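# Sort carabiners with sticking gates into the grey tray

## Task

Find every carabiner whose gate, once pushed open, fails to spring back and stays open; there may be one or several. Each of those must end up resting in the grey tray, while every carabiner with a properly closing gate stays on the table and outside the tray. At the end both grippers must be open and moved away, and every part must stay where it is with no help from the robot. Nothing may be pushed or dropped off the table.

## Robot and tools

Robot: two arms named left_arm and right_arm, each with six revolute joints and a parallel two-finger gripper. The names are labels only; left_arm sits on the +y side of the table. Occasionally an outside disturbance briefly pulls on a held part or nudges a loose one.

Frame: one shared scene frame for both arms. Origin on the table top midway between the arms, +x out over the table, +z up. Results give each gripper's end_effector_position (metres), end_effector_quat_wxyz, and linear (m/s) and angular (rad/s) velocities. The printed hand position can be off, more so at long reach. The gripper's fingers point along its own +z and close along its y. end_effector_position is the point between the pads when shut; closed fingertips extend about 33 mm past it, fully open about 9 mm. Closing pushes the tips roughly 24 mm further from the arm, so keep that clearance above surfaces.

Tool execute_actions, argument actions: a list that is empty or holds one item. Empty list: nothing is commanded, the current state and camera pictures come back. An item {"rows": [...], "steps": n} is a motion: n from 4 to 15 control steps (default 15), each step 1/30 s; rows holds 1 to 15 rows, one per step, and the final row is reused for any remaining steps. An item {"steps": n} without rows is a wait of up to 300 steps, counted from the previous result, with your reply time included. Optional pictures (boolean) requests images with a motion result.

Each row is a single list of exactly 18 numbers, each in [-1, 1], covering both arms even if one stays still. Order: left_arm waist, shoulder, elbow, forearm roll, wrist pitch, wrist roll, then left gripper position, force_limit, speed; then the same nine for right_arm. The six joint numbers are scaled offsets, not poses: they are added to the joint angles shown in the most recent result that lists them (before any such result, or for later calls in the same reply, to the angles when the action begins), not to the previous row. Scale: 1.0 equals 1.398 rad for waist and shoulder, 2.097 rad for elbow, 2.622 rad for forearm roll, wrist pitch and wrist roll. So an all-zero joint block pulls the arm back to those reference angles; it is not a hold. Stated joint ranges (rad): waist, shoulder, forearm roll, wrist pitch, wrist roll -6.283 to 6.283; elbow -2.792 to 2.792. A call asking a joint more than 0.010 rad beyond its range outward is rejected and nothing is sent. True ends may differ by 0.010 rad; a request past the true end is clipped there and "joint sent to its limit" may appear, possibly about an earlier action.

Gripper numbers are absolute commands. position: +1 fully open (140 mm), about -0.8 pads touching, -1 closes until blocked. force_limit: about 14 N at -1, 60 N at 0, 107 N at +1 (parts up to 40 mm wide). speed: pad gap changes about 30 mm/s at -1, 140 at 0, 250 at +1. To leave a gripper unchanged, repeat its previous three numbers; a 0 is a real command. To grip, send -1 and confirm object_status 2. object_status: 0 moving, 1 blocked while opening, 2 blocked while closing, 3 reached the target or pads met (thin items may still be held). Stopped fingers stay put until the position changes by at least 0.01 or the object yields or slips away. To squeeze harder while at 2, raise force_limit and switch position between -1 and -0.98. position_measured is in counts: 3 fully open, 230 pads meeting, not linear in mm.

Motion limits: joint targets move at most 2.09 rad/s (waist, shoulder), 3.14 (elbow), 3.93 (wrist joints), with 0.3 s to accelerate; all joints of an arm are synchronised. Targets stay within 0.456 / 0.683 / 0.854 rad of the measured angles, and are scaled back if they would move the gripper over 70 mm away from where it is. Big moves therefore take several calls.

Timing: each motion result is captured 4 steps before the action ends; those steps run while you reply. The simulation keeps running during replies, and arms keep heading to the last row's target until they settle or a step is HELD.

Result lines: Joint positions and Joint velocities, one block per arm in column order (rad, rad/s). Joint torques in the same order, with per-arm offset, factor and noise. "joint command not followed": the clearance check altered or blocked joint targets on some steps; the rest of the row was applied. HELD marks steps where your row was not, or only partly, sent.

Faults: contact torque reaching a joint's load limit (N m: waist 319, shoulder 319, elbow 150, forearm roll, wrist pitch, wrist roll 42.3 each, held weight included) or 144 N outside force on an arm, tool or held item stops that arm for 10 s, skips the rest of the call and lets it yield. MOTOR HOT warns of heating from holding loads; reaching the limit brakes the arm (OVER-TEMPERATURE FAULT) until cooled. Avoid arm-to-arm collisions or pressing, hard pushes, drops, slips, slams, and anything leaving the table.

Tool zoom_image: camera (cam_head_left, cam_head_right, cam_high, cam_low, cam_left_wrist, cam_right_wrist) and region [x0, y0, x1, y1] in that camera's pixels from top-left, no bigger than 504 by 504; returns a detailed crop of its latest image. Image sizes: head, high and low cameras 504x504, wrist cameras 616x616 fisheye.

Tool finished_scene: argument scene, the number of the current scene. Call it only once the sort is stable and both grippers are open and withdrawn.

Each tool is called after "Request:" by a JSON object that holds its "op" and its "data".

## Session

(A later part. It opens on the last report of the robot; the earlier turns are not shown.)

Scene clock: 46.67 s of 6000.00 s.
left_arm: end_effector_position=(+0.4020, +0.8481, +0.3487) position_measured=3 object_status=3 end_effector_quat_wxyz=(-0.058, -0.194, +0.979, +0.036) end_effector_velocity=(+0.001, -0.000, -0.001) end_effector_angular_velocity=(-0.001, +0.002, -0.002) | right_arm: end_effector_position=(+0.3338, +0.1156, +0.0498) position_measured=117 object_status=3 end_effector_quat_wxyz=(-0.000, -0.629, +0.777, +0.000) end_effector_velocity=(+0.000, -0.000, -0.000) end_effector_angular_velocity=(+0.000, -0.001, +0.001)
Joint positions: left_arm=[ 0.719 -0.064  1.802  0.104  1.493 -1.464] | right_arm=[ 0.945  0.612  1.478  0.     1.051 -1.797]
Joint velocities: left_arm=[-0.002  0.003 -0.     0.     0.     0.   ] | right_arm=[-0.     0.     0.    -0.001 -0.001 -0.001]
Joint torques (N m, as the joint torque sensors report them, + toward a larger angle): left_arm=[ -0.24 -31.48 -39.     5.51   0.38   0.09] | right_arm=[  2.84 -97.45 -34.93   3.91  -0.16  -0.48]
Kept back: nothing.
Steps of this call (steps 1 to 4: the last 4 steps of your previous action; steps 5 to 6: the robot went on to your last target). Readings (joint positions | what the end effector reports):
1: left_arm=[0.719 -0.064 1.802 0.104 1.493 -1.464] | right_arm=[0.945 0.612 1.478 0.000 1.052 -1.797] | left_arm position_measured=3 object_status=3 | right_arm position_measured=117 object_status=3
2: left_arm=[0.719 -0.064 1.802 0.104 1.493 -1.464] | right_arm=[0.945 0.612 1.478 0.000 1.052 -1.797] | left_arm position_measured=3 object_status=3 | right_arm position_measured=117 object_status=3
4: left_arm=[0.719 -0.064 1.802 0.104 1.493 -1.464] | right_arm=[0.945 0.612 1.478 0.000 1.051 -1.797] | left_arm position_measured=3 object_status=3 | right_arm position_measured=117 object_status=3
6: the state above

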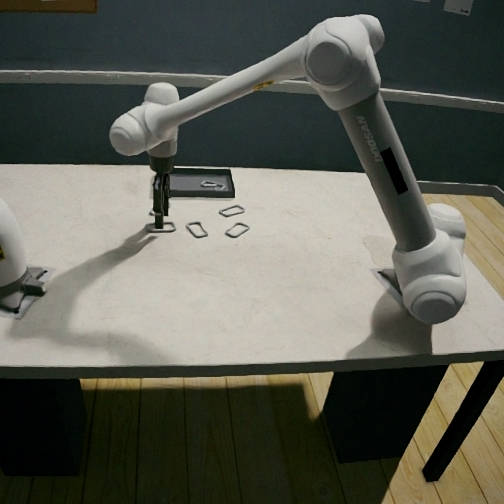

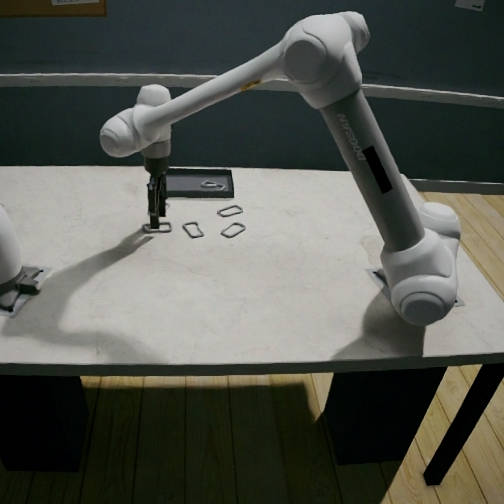

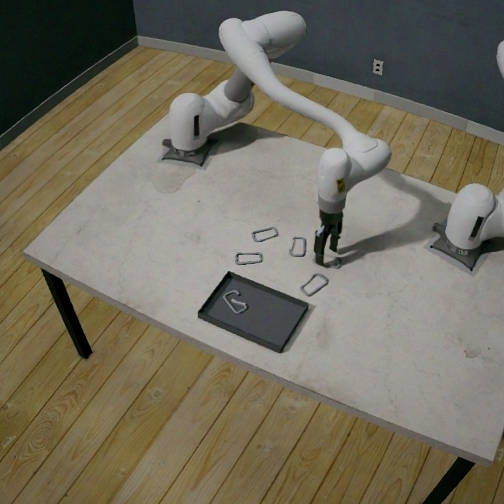

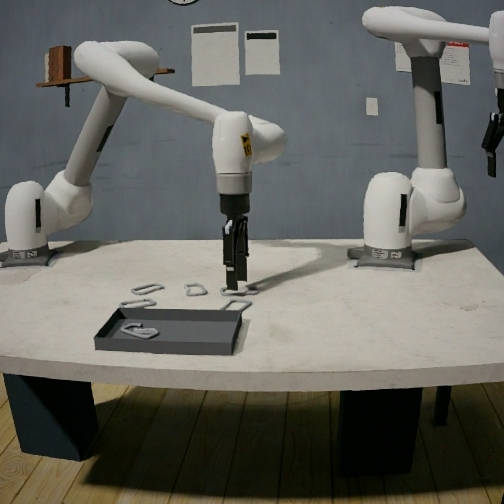

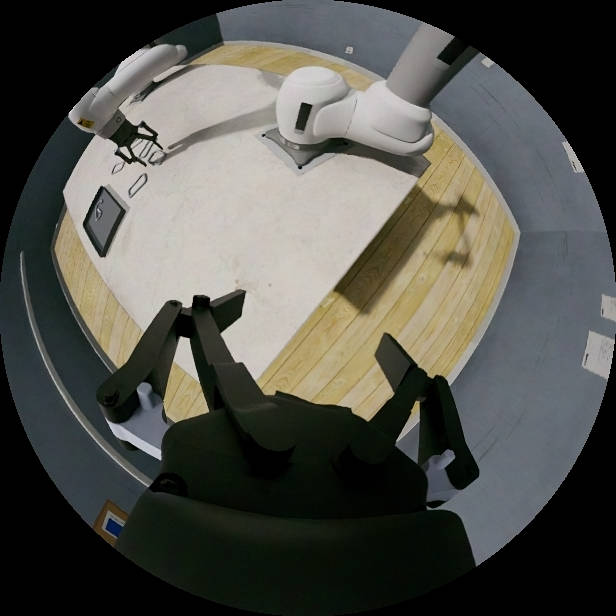

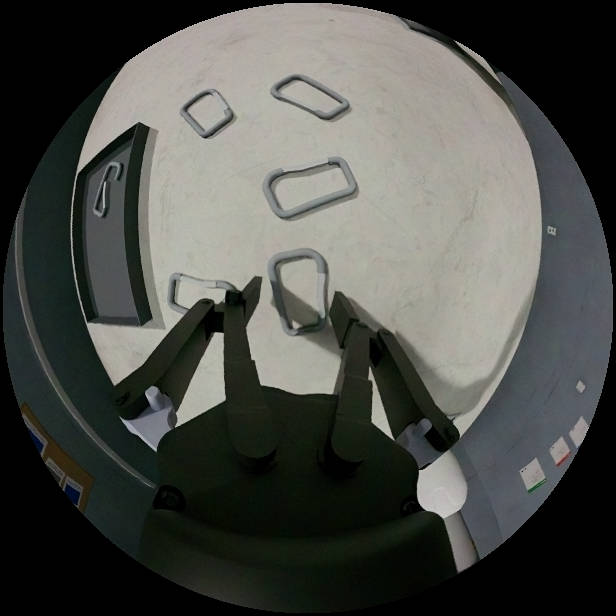

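Request:
{"op": "execute_actions", "data": {"actions": [{"rows":[[0,0,0,0,0,0,1,0,0,0,0.0062,0.0033,0,-0.006,0,0.1,-0.3,0.3]],"steps":12}], "pictures": false}}

Request:
{"op": "execute_actions", "data": {"actions": [{"steps":6}], "pictures": true}}

Request:
{"op": "zoom_image", "data": {"camera": "cam_right_wrist", "region": [220,220,380,350]}}

Scene clock: 47.27 s of 6000.00 s.
left_arm: end_effector_position=(+0.4020, +0.8481, +0.3487) position_measured=3 object_status=3 end_effector_quat_wxyz=(-0.058, -0.194, +0.979, +0.036) end_effector_velocity=(+0.000, +0.000, -0.000) end_effector_angular_velocity=(-0.000, +0.000, -0.000) | right_arm: end_effector_position=(+0.3338, +0.1157, +0.0397) position_measured=117 object_status=3 end_effector_quat_wxyz=(-0.000, -0.629, +0.777, +0.000) end_effector_velocity=(-0.000, +0.000, -0.007) end_effector_angular_velocity=(-0.000, -0.000, -0.000)
Joint positions: left_arm=[ 0.719 -0.064  1.802  0.104  1.493 -1.464] | right_arm=[ 0.945  0.62   1.485  0.     1.036 -1.797]
Joint velocities: left_arm=[-0.  0.  0.  0. -0.  0.] | right_arm=[ 0.     0.006  0.004 -0.    -0.01   0.001]
Joint torques (N m, as the joint torque sensors report them, + toward a larger angle): left_arm=[ -0.67 -32.25 -39.24   5.42   0.38  -0.13] | right_arm=[  3.   -99.22 -35.25   3.8   -0.17  -0.44]
Steps of this call (steps 1 to 10: the robot went on to your last target; steps 11 to 18: the first 8 steps of this action). Readings (joint positions | what the end effector reports):
11: left_arm=[0.719 -0.064 1.802 0.104 1.493 -1.464] | right_arm=[0.945 0.612 1.479 0.000 1.051 -1.797] | left_arm position_measured=3 object_status=3 | right_arm position_measured=117 object_status=3
12: left_arm=[0.719 -0.064 1.802 0.104 1.493 -1.464] | right_arm=[0.945 0.614 1.480 0.000 1.047 -1.797] | left_arm position_measured=3 object_status=3 | right_arm position_measured=117 object_status=3
14: left_arm=[0.719 -0.064 1.802 0.104 1.493 -1.464] | right_arm=[0.945 0.618 1.484 0.000 1.040 -1.797] | left_arm position_measured=3 object_status=3 | right_arm position_measured=117 object_status=3
18: the state above

Scene clock: 47.47 s of 6000.00 s.
left_arm: end_effector_position=(+0.4020, +0.8481, +0.3487) position_measured=3 object_status=3 end_effector_quat_wxyz=(-0.058, -0.194, +0.979, +0.036) end_effector_velocity=(-0.000, -0.000, +0.000) end_effector_angular_velocity=(-0.000, -0.001, +0.002) | right_arm: end_effector_position=(+0.3338, +0.1157, +0.0392) position_measured=117 object_status=3 end_effector_quat_wxyz=(-0.000, -0.629, +0.777, +0.000) end_effector_velocity=(+0.000, +0.000, +0.001) end_effector_angular_velocity=(+0.002, -0.001, +0.000)
Joint positions: left_arm=[ 0.719 -0.064  1.802  0.104  1.493 -1.464] | right_arm=[ 0.945  0.621  1.485  0.     1.036 -1.797]
Joint velocities: left_arm=[ 0.    -0.    -0.    -0.001  0.    -0.002] | right_arm=[-0.    -0.002  0.     0.    -0.001 -0.   ]
Joint torques (N m, as the joint torque sensors report them, + toward a larger angle): left_arm=[ -0.01 -32.56 -38.88   5.48   0.37   0.07] | right_arm=[  3.04 -98.01 -34.54   3.78  -0.19  -0.25]
Kept back: nothing.
Steps of this call (steps 1 to 4: the last 4 steps of your previous action; steps 5 to 6: the robot went on to your last target). Readings (joint positions | what the end effector reports):
1: left_arm=[0.719 -0.064 1.802 0.104 1.493 -1.464] | right_arm=[0.945 0.620 1.485 0.000 1.036 -1.797] | left_arm position_measured=3 object_status=3 | right_arm position_measured=117 object_status=3
2: left_arm=[0.719 -0.064 1.802 0.104 1.493 -1.464] | right_arm=[0.945 0.620 1.485 0.000 1.036 -1.797] | left_arm position_measured=3 object_status=3 | right_arm position_measured=117 object_status=3
4: left_arm=[0.719 -0.064 1.802 0.104 1.493 -1.464] | right_arm=[0.945 0.621 1.485 0.000 1.036 -1.797] | left_arm position_measured=3 object_status=3 | right_arm position_measured=117 object_status=3
6: the state above

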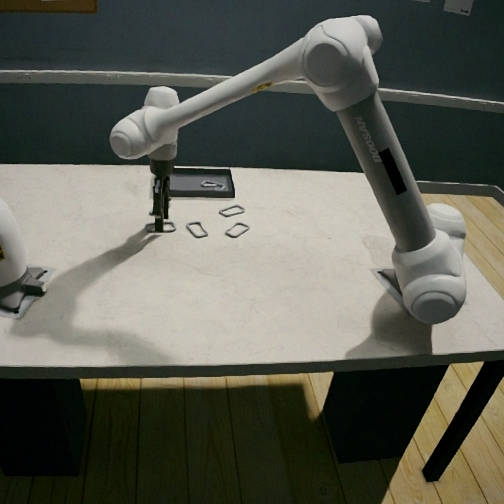

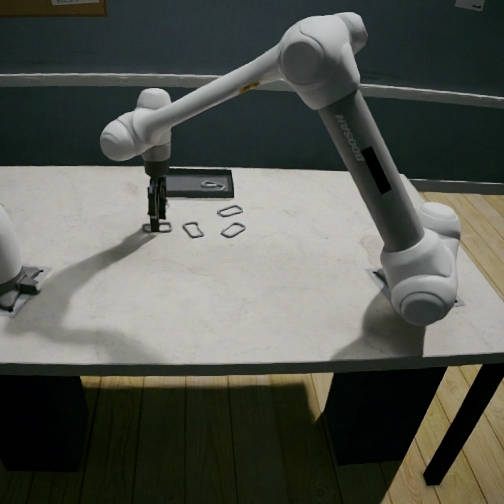

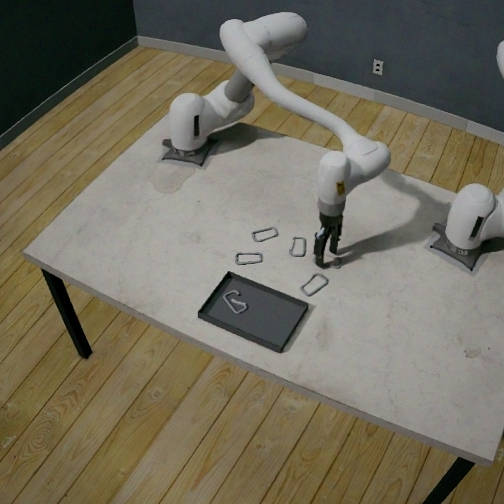

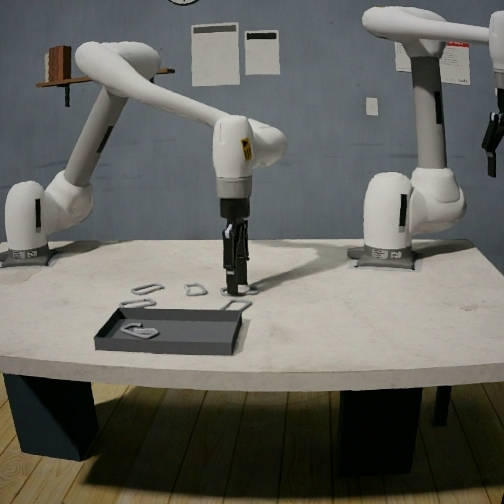

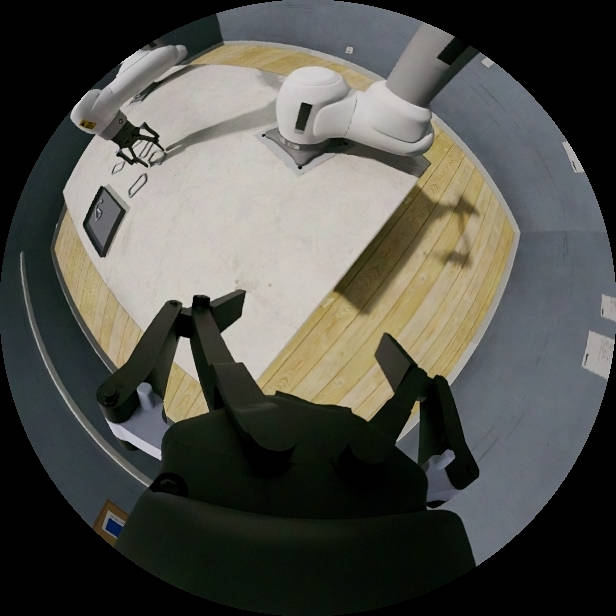

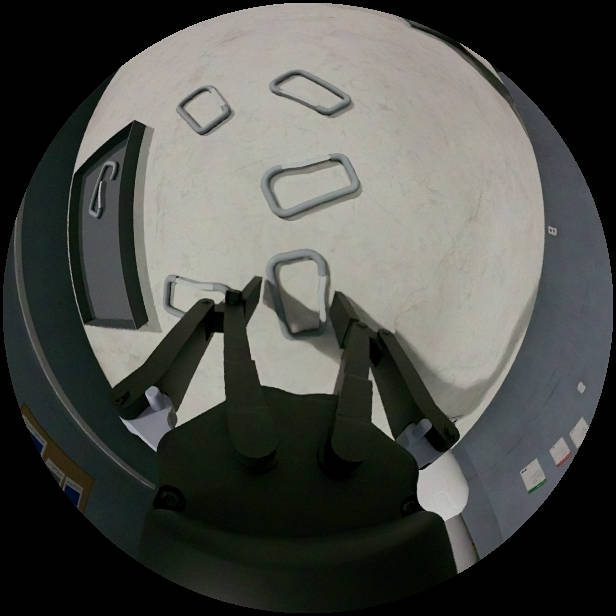

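Region (220, 220, 380, 350) of cam_right_wrist's 616x616 image, scaled by 3.150, with more detail than that image has; it fills the top 410 rows of this view, and the rest is white.

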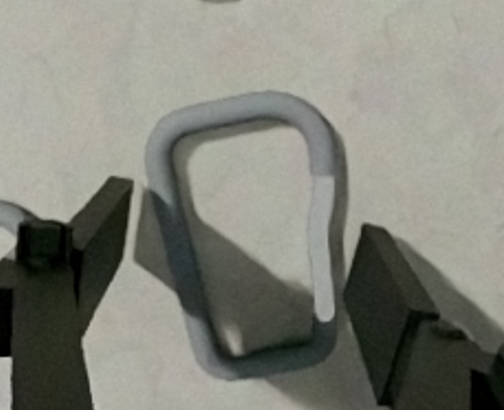

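Request:
{"op": "execute_actions", "data": {"actions": [{"rows":[[0,0,0,0,0,0,1,0,0,0,0.0004,0.0002,0,-0.0004,0,-0.41,-0.2,-0.3]],"steps":15}], "pictures": false}}

Request:
{"op": "execute_actions", "data": {"actions": [{"steps":14}], "pictures": true}}

Request:
{"op": "zoom_image", "data": {"camera": "cam_right_wrist", "region": [220,220,380,350]}}

Request:
{"op": "execute_actions", "data": {"actions": [{"rows":[[0,0,0,0,0,0,1,0,0,0,-0.002,-0.0009,0,0.0018,0,-0.41,-0.2,-0.3],[0,0,0,0,0,0,1,0,0,0,-0.002,-0.0009,0,0.0018,0,0.1,-0.3,0.3]],"steps":15}], "pictures": true}}

Request:
{"op": "zoom_image", "data": {"camera": "cam_right_wrist", "region": [150,100,450,362]}}

Scene clock: 48.17 s of 6000.00 s.
left_arm: end_effector_position=(+0.4020, +0.8481, +0.3487) position_measured=3 object_status=3 end_effector_quat_wxyz=(-0.058, -0.194, +0.979, +0.036) end_effector_velocity=(+0.000, +0.000, -0.000) end_effector_angular_velocity=(+0.000, +0.000, -0.001) | right_arm: end_effector_position=(+0.3340, +0.1161, +0.0392) position_measured=159 object_status=0 end_effector_quat_wxyz=(+0.000, -0.629, +0.777, +0.000) end_effector_velocity=(-0.000, -0.000, -0.001) end_effector_angular_velocity=(-0.001, +0.001, -0.001)
Joint positions: left_arm=[ 0.719 -0.064  1.802  0.104  1.493 -1.464] | right_arm=[ 0.945  0.621  1.485  0.     1.034 -1.797]
Joint velocities: left_arm=[-0.     0.001 -0.     0.    -0.     0.   ] | right_arm=[-0.     0.002  0.     0.    -0.     0.   ]
Joint torques (N m, as the joint torque sensors report them, + toward a larger angle): left_arm=[ -0.66 -32.44 -39.06   5.4    0.34   0.03] | right_arm=[ 5.58 -7.74 16.02  4.82 -0.42 -0.09]
Steps of this call (steps 1 to 10: the robot went on to your last target; steps 11 to 21: the first 11 steps of this action). Readings (joint positions | what the end effector reports):
11: left_arm=[0.719 -0.064 1.802 0.104 1.493 -1.464] | right_arm=[0.945 0.621 1.485 0.000 1.035 -1.797] | left_arm position_measured=3 object_status=3 | right_arm position_measured=117 object_status=0
12: left_arm=[0.719 -0.064 1.802 0.104 1.493 -1.464] | right_arm=[0.945 0.621 1.485 0.000 1.035 -1.797] | left_arm position_measured=3 object_status=3 | right_arm position_measured=119 object_status=0
14: left_arm=[0.719 -0.064 1.802 0.104 1.493 -1.464] | right_arm=[0.945 0.621 1.486 0.000 1.035 -1.797] | left_arm position_measured=3 object_status=3 | right_arm position_measured=130 object_status=0
18: left_arm=[0.719 -0.064 1.802 0.104 1.493 -1.464] | right_arm=[0.945 0.621 1.485 0.000 1.035 -1.797] | left_arm position_measured=3 object_status=3 | right_arm position_measured=153 object_status=0
21: the state above

Scene clock: 48.63 s of 6000.00 s.
left_arm: end_effector_position=(+0.4020, +0.8481, +0.3487) position_measured=3 object_status=3 end_effector_quat_wxyz=(-0.058, -0.194, +0.979, +0.036) end_effector_velocity=(+0.000, +0.000, -0.001) end_effector_angular_velocity=(-0.001, +0.001, +0.001) | right_arm: end_effector_position=(+0.3339, +0.1158, +0.0388) position_measured=159 object_status=2 end_effector_quat_wxyz=(+0.000, -0.629, +0.777, +0.000) end_effector_velocity=(-0.000, +0.000, -0.001) end_effector_angular_velocity=(-0.001, +0.001, -0.001)
Joint positions: left_arm=[ 0.719 -0.064  1.802  0.104  1.493 -1.464] | right_arm=[ 0.945  0.621  1.486  0.     1.034 -1.797]
Joint velocities: left_arm=[-0.     0.001 -0.    -0.     0.    -0.001] | right_arm=[ 0.     0.001 -0.001  0.     0.     0.001]
Joint torques (N m, as the joint torque sensors report them, + toward a larger angle): left_arm=[ -0.55 -31.77 -39.16   5.42   0.44   0.05] | right_arm=[ 8.94 10.94 30.08  5.73  1.89  0.13]
Kept back: nothing.
Steps of this call (steps 1 to 4: the last 4 steps of your previous action; steps 5 to 14: the robot went on to your last target). Readings (joint positions | what the end effector reports):
1: left_arm=[0.719 -0.064 1.802 0.104 1.493 -1.464] | right_arm=[0.945 0.621 1.485 0.000 1.034 -1.797] | left_arm position_measured=3 object_status=3 | right_arm position_measured=159 object_status=0
2: left_arm=[0.719 -0.064 1.802 0.104 1.493 -1.464] | right_arm=[0.945 0.621 1.485 0.000 1.034 -1.797] | left_arm position_measured=3 object_status=3 | right_arm position_measured=159 object_status=0
4: left_arm=[0.719 -0.064 1.802 0.104 1.493 -1.464] | right_arm=[0.945 0.621 1.486 0.000 1.034 -1.797] | left_arm position_measured=3 object_status=3 | right_arm position_measured=159 object_status=0
8: left_arm=[0.719 -0.064 1.802 0.104 1.493 -1.464] | right_arm=[0.945 0.621 1.486 0.000 1.034 -1.797] | left_arm position_measured=3 object_status=3 | right_arm position_measured=159 object_status=2
14: the state above

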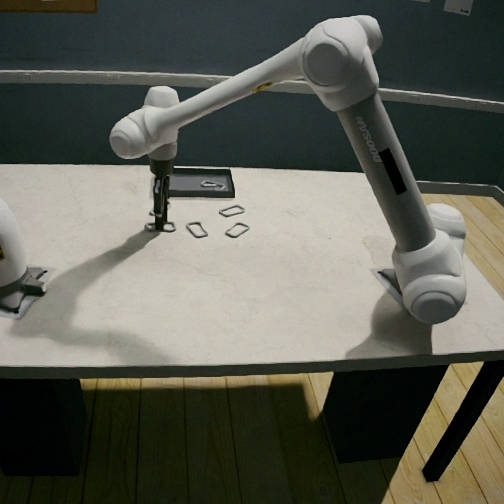

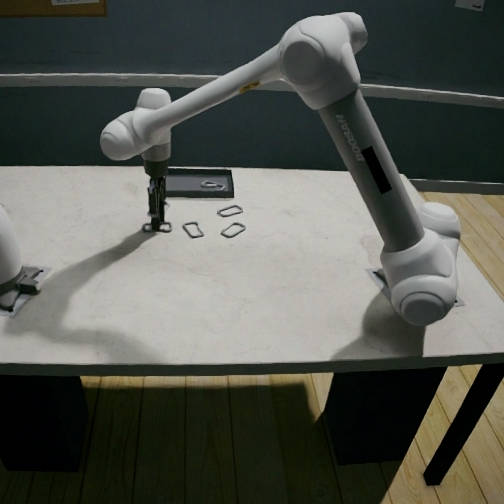

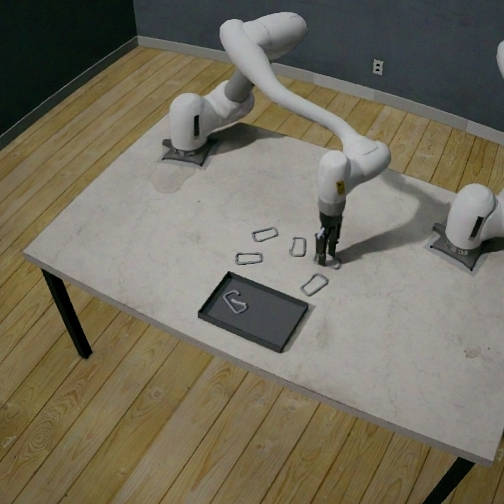

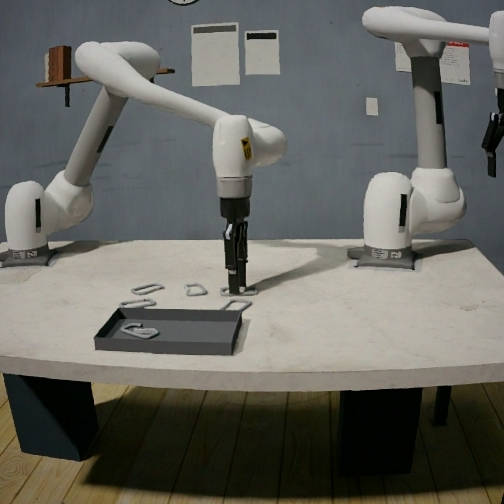

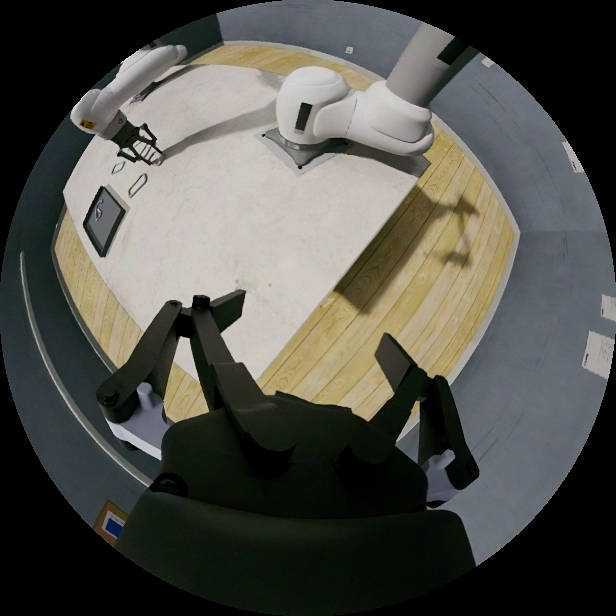

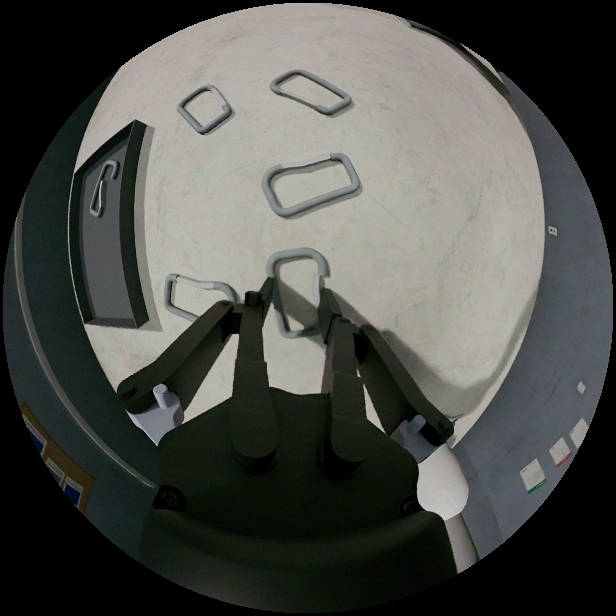

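Region (220, 220, 380, 350) of cam_right_wrist's 616x616 image, scaled by 3.150, with more detail than that image has; it fills the top 410 rows of this view, and the rest is white.

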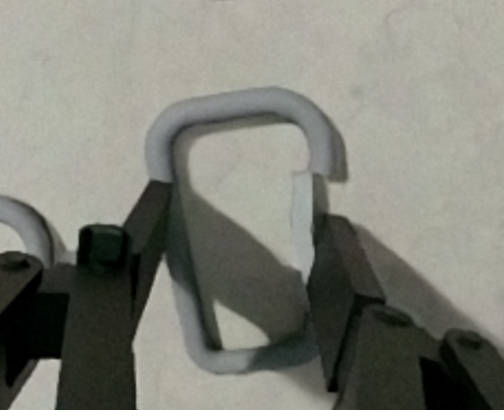

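Scene clock: 49.00 s of 6000.00 s.
left_arm: end_effector_position=(+0.4020, +0.8481, +0.3487) position_measured=3 object_status=3 end_effector_quat_wxyz=(-0.058, -0.194, +0.979, +0.036) end_effector_velocity=(+0.000, -0.001, +0.000) end_effector_angular_velocity=(-0.000, -0.001, -0.002) | right_arm: end_effector_position=(+0.3338, +0.1156, +0.0416) position_measured=117 object_status=0 end_effector_quat_wxyz=(-0.000, -0.629, +0.777, +0.000) end_effector_velocity=(+0.001, +0.001, +0.003) end_effector_angular_velocity=(+0.004, -0.003, +0.002)
Joint positions: left_arm=[ 0.719 -0.064  1.802  0.104  1.493 -1.464] | right_arm=[ 0.945  0.619  1.484  0.     1.039 -1.797]
Joint velocities: left_arm=[-0.001 -0.    -0.    -0.001  0.     0.001] | right_arm=[ 0.    -0.003 -0.002 -0.001  0.001 -0.001]
Joint torques (N m, as the joint torque sensors report them, + toward a larger angle): left_arm=[ -0.09 -32.05 -39.64   5.33   0.4    0.02] | right_arm=[  4.   -95.83 -35.17   3.89  -0.44  -0.47]
Steps of this call (steps 1 to 11: the first 11 steps of this action). Readings (joint positions | what the end effector reports):
1: left_arm=[0.719 -0.064 1.802 0.104 1.493 -1.464] | right_arm=[0.945 0.621 1.486 0.000 1.034 -1.797] | left_arm position_measured=3 object_status=3 | right_arm position_measured=159 object_status=2
2: left_arm=[0.719 -0.064 1.802 0.104 1.493 -1.464] | right_arm=[0.945 0.621 1.486 0.000 1.035 -1.797] | left_arm position_measured=3 object_status=3 | right_arm position_measured=159 object_status=0
4: left_arm=[0.719 -0.064 1.802 0.104 1.493 -1.464] | right_arm=[0.945 0.620 1.486 0.001 1.038 -1.797] | left_arm position_measured=3 object_status=3 | right_arm position_measured=150 object_status=0
8: left_arm=[0.719 -0.064 1.802 0.104 1.493 -1.464] | right_arm=[0.945 0.619 1.484 0.001 1.039 -1.797] | left_arm position_measured=3 object_status=3 | right_arm position_measured=117 object_status=0
11: the state above

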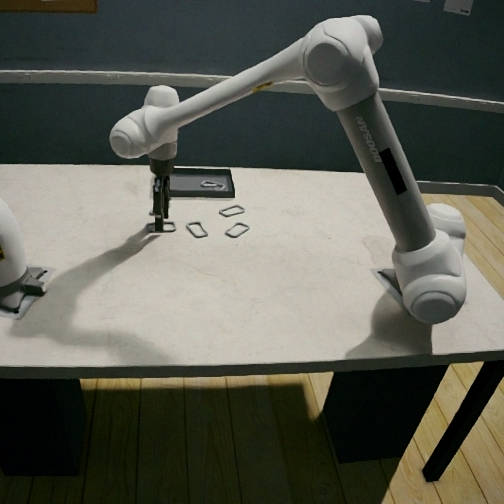

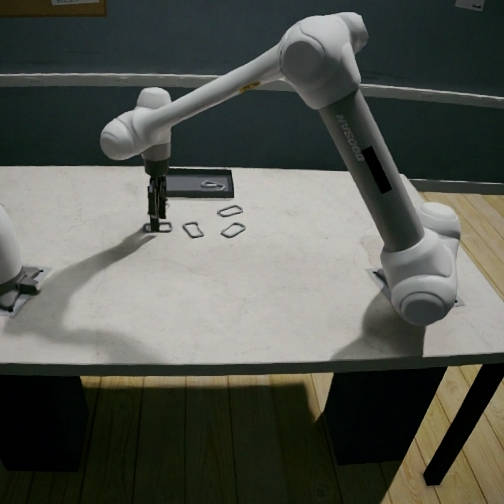

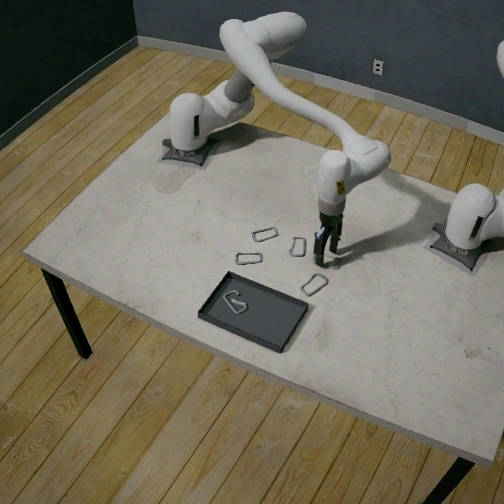

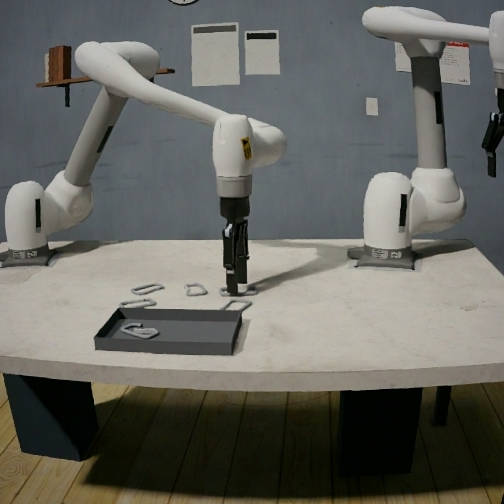

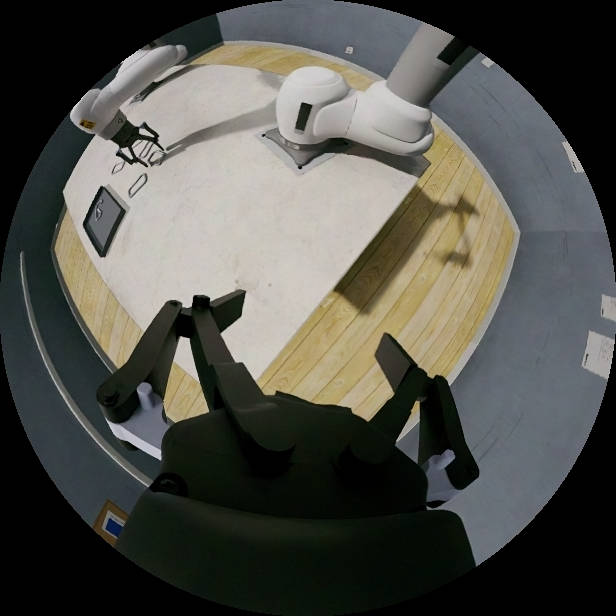

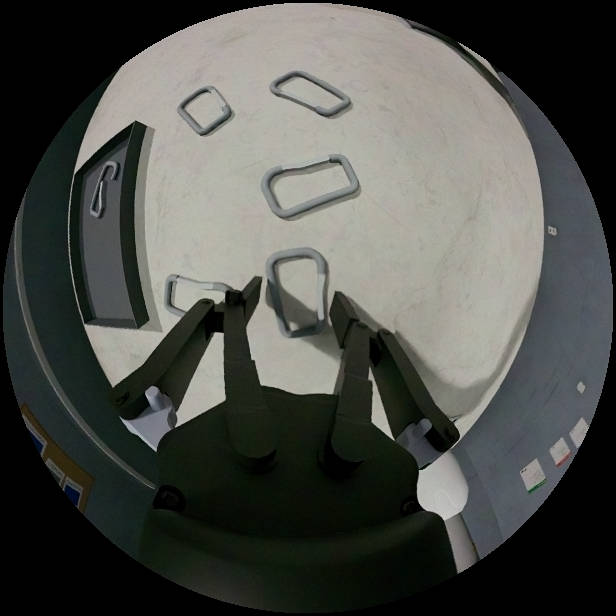

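Region (150, 100, 450, 362) of cam_right_wrist's 616x616 image, scaled by 1.680, with more detail than that image has; it fills the top 440 rows of this view, and the rest is white.

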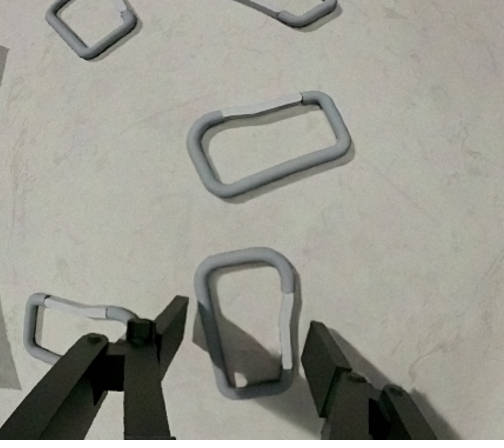

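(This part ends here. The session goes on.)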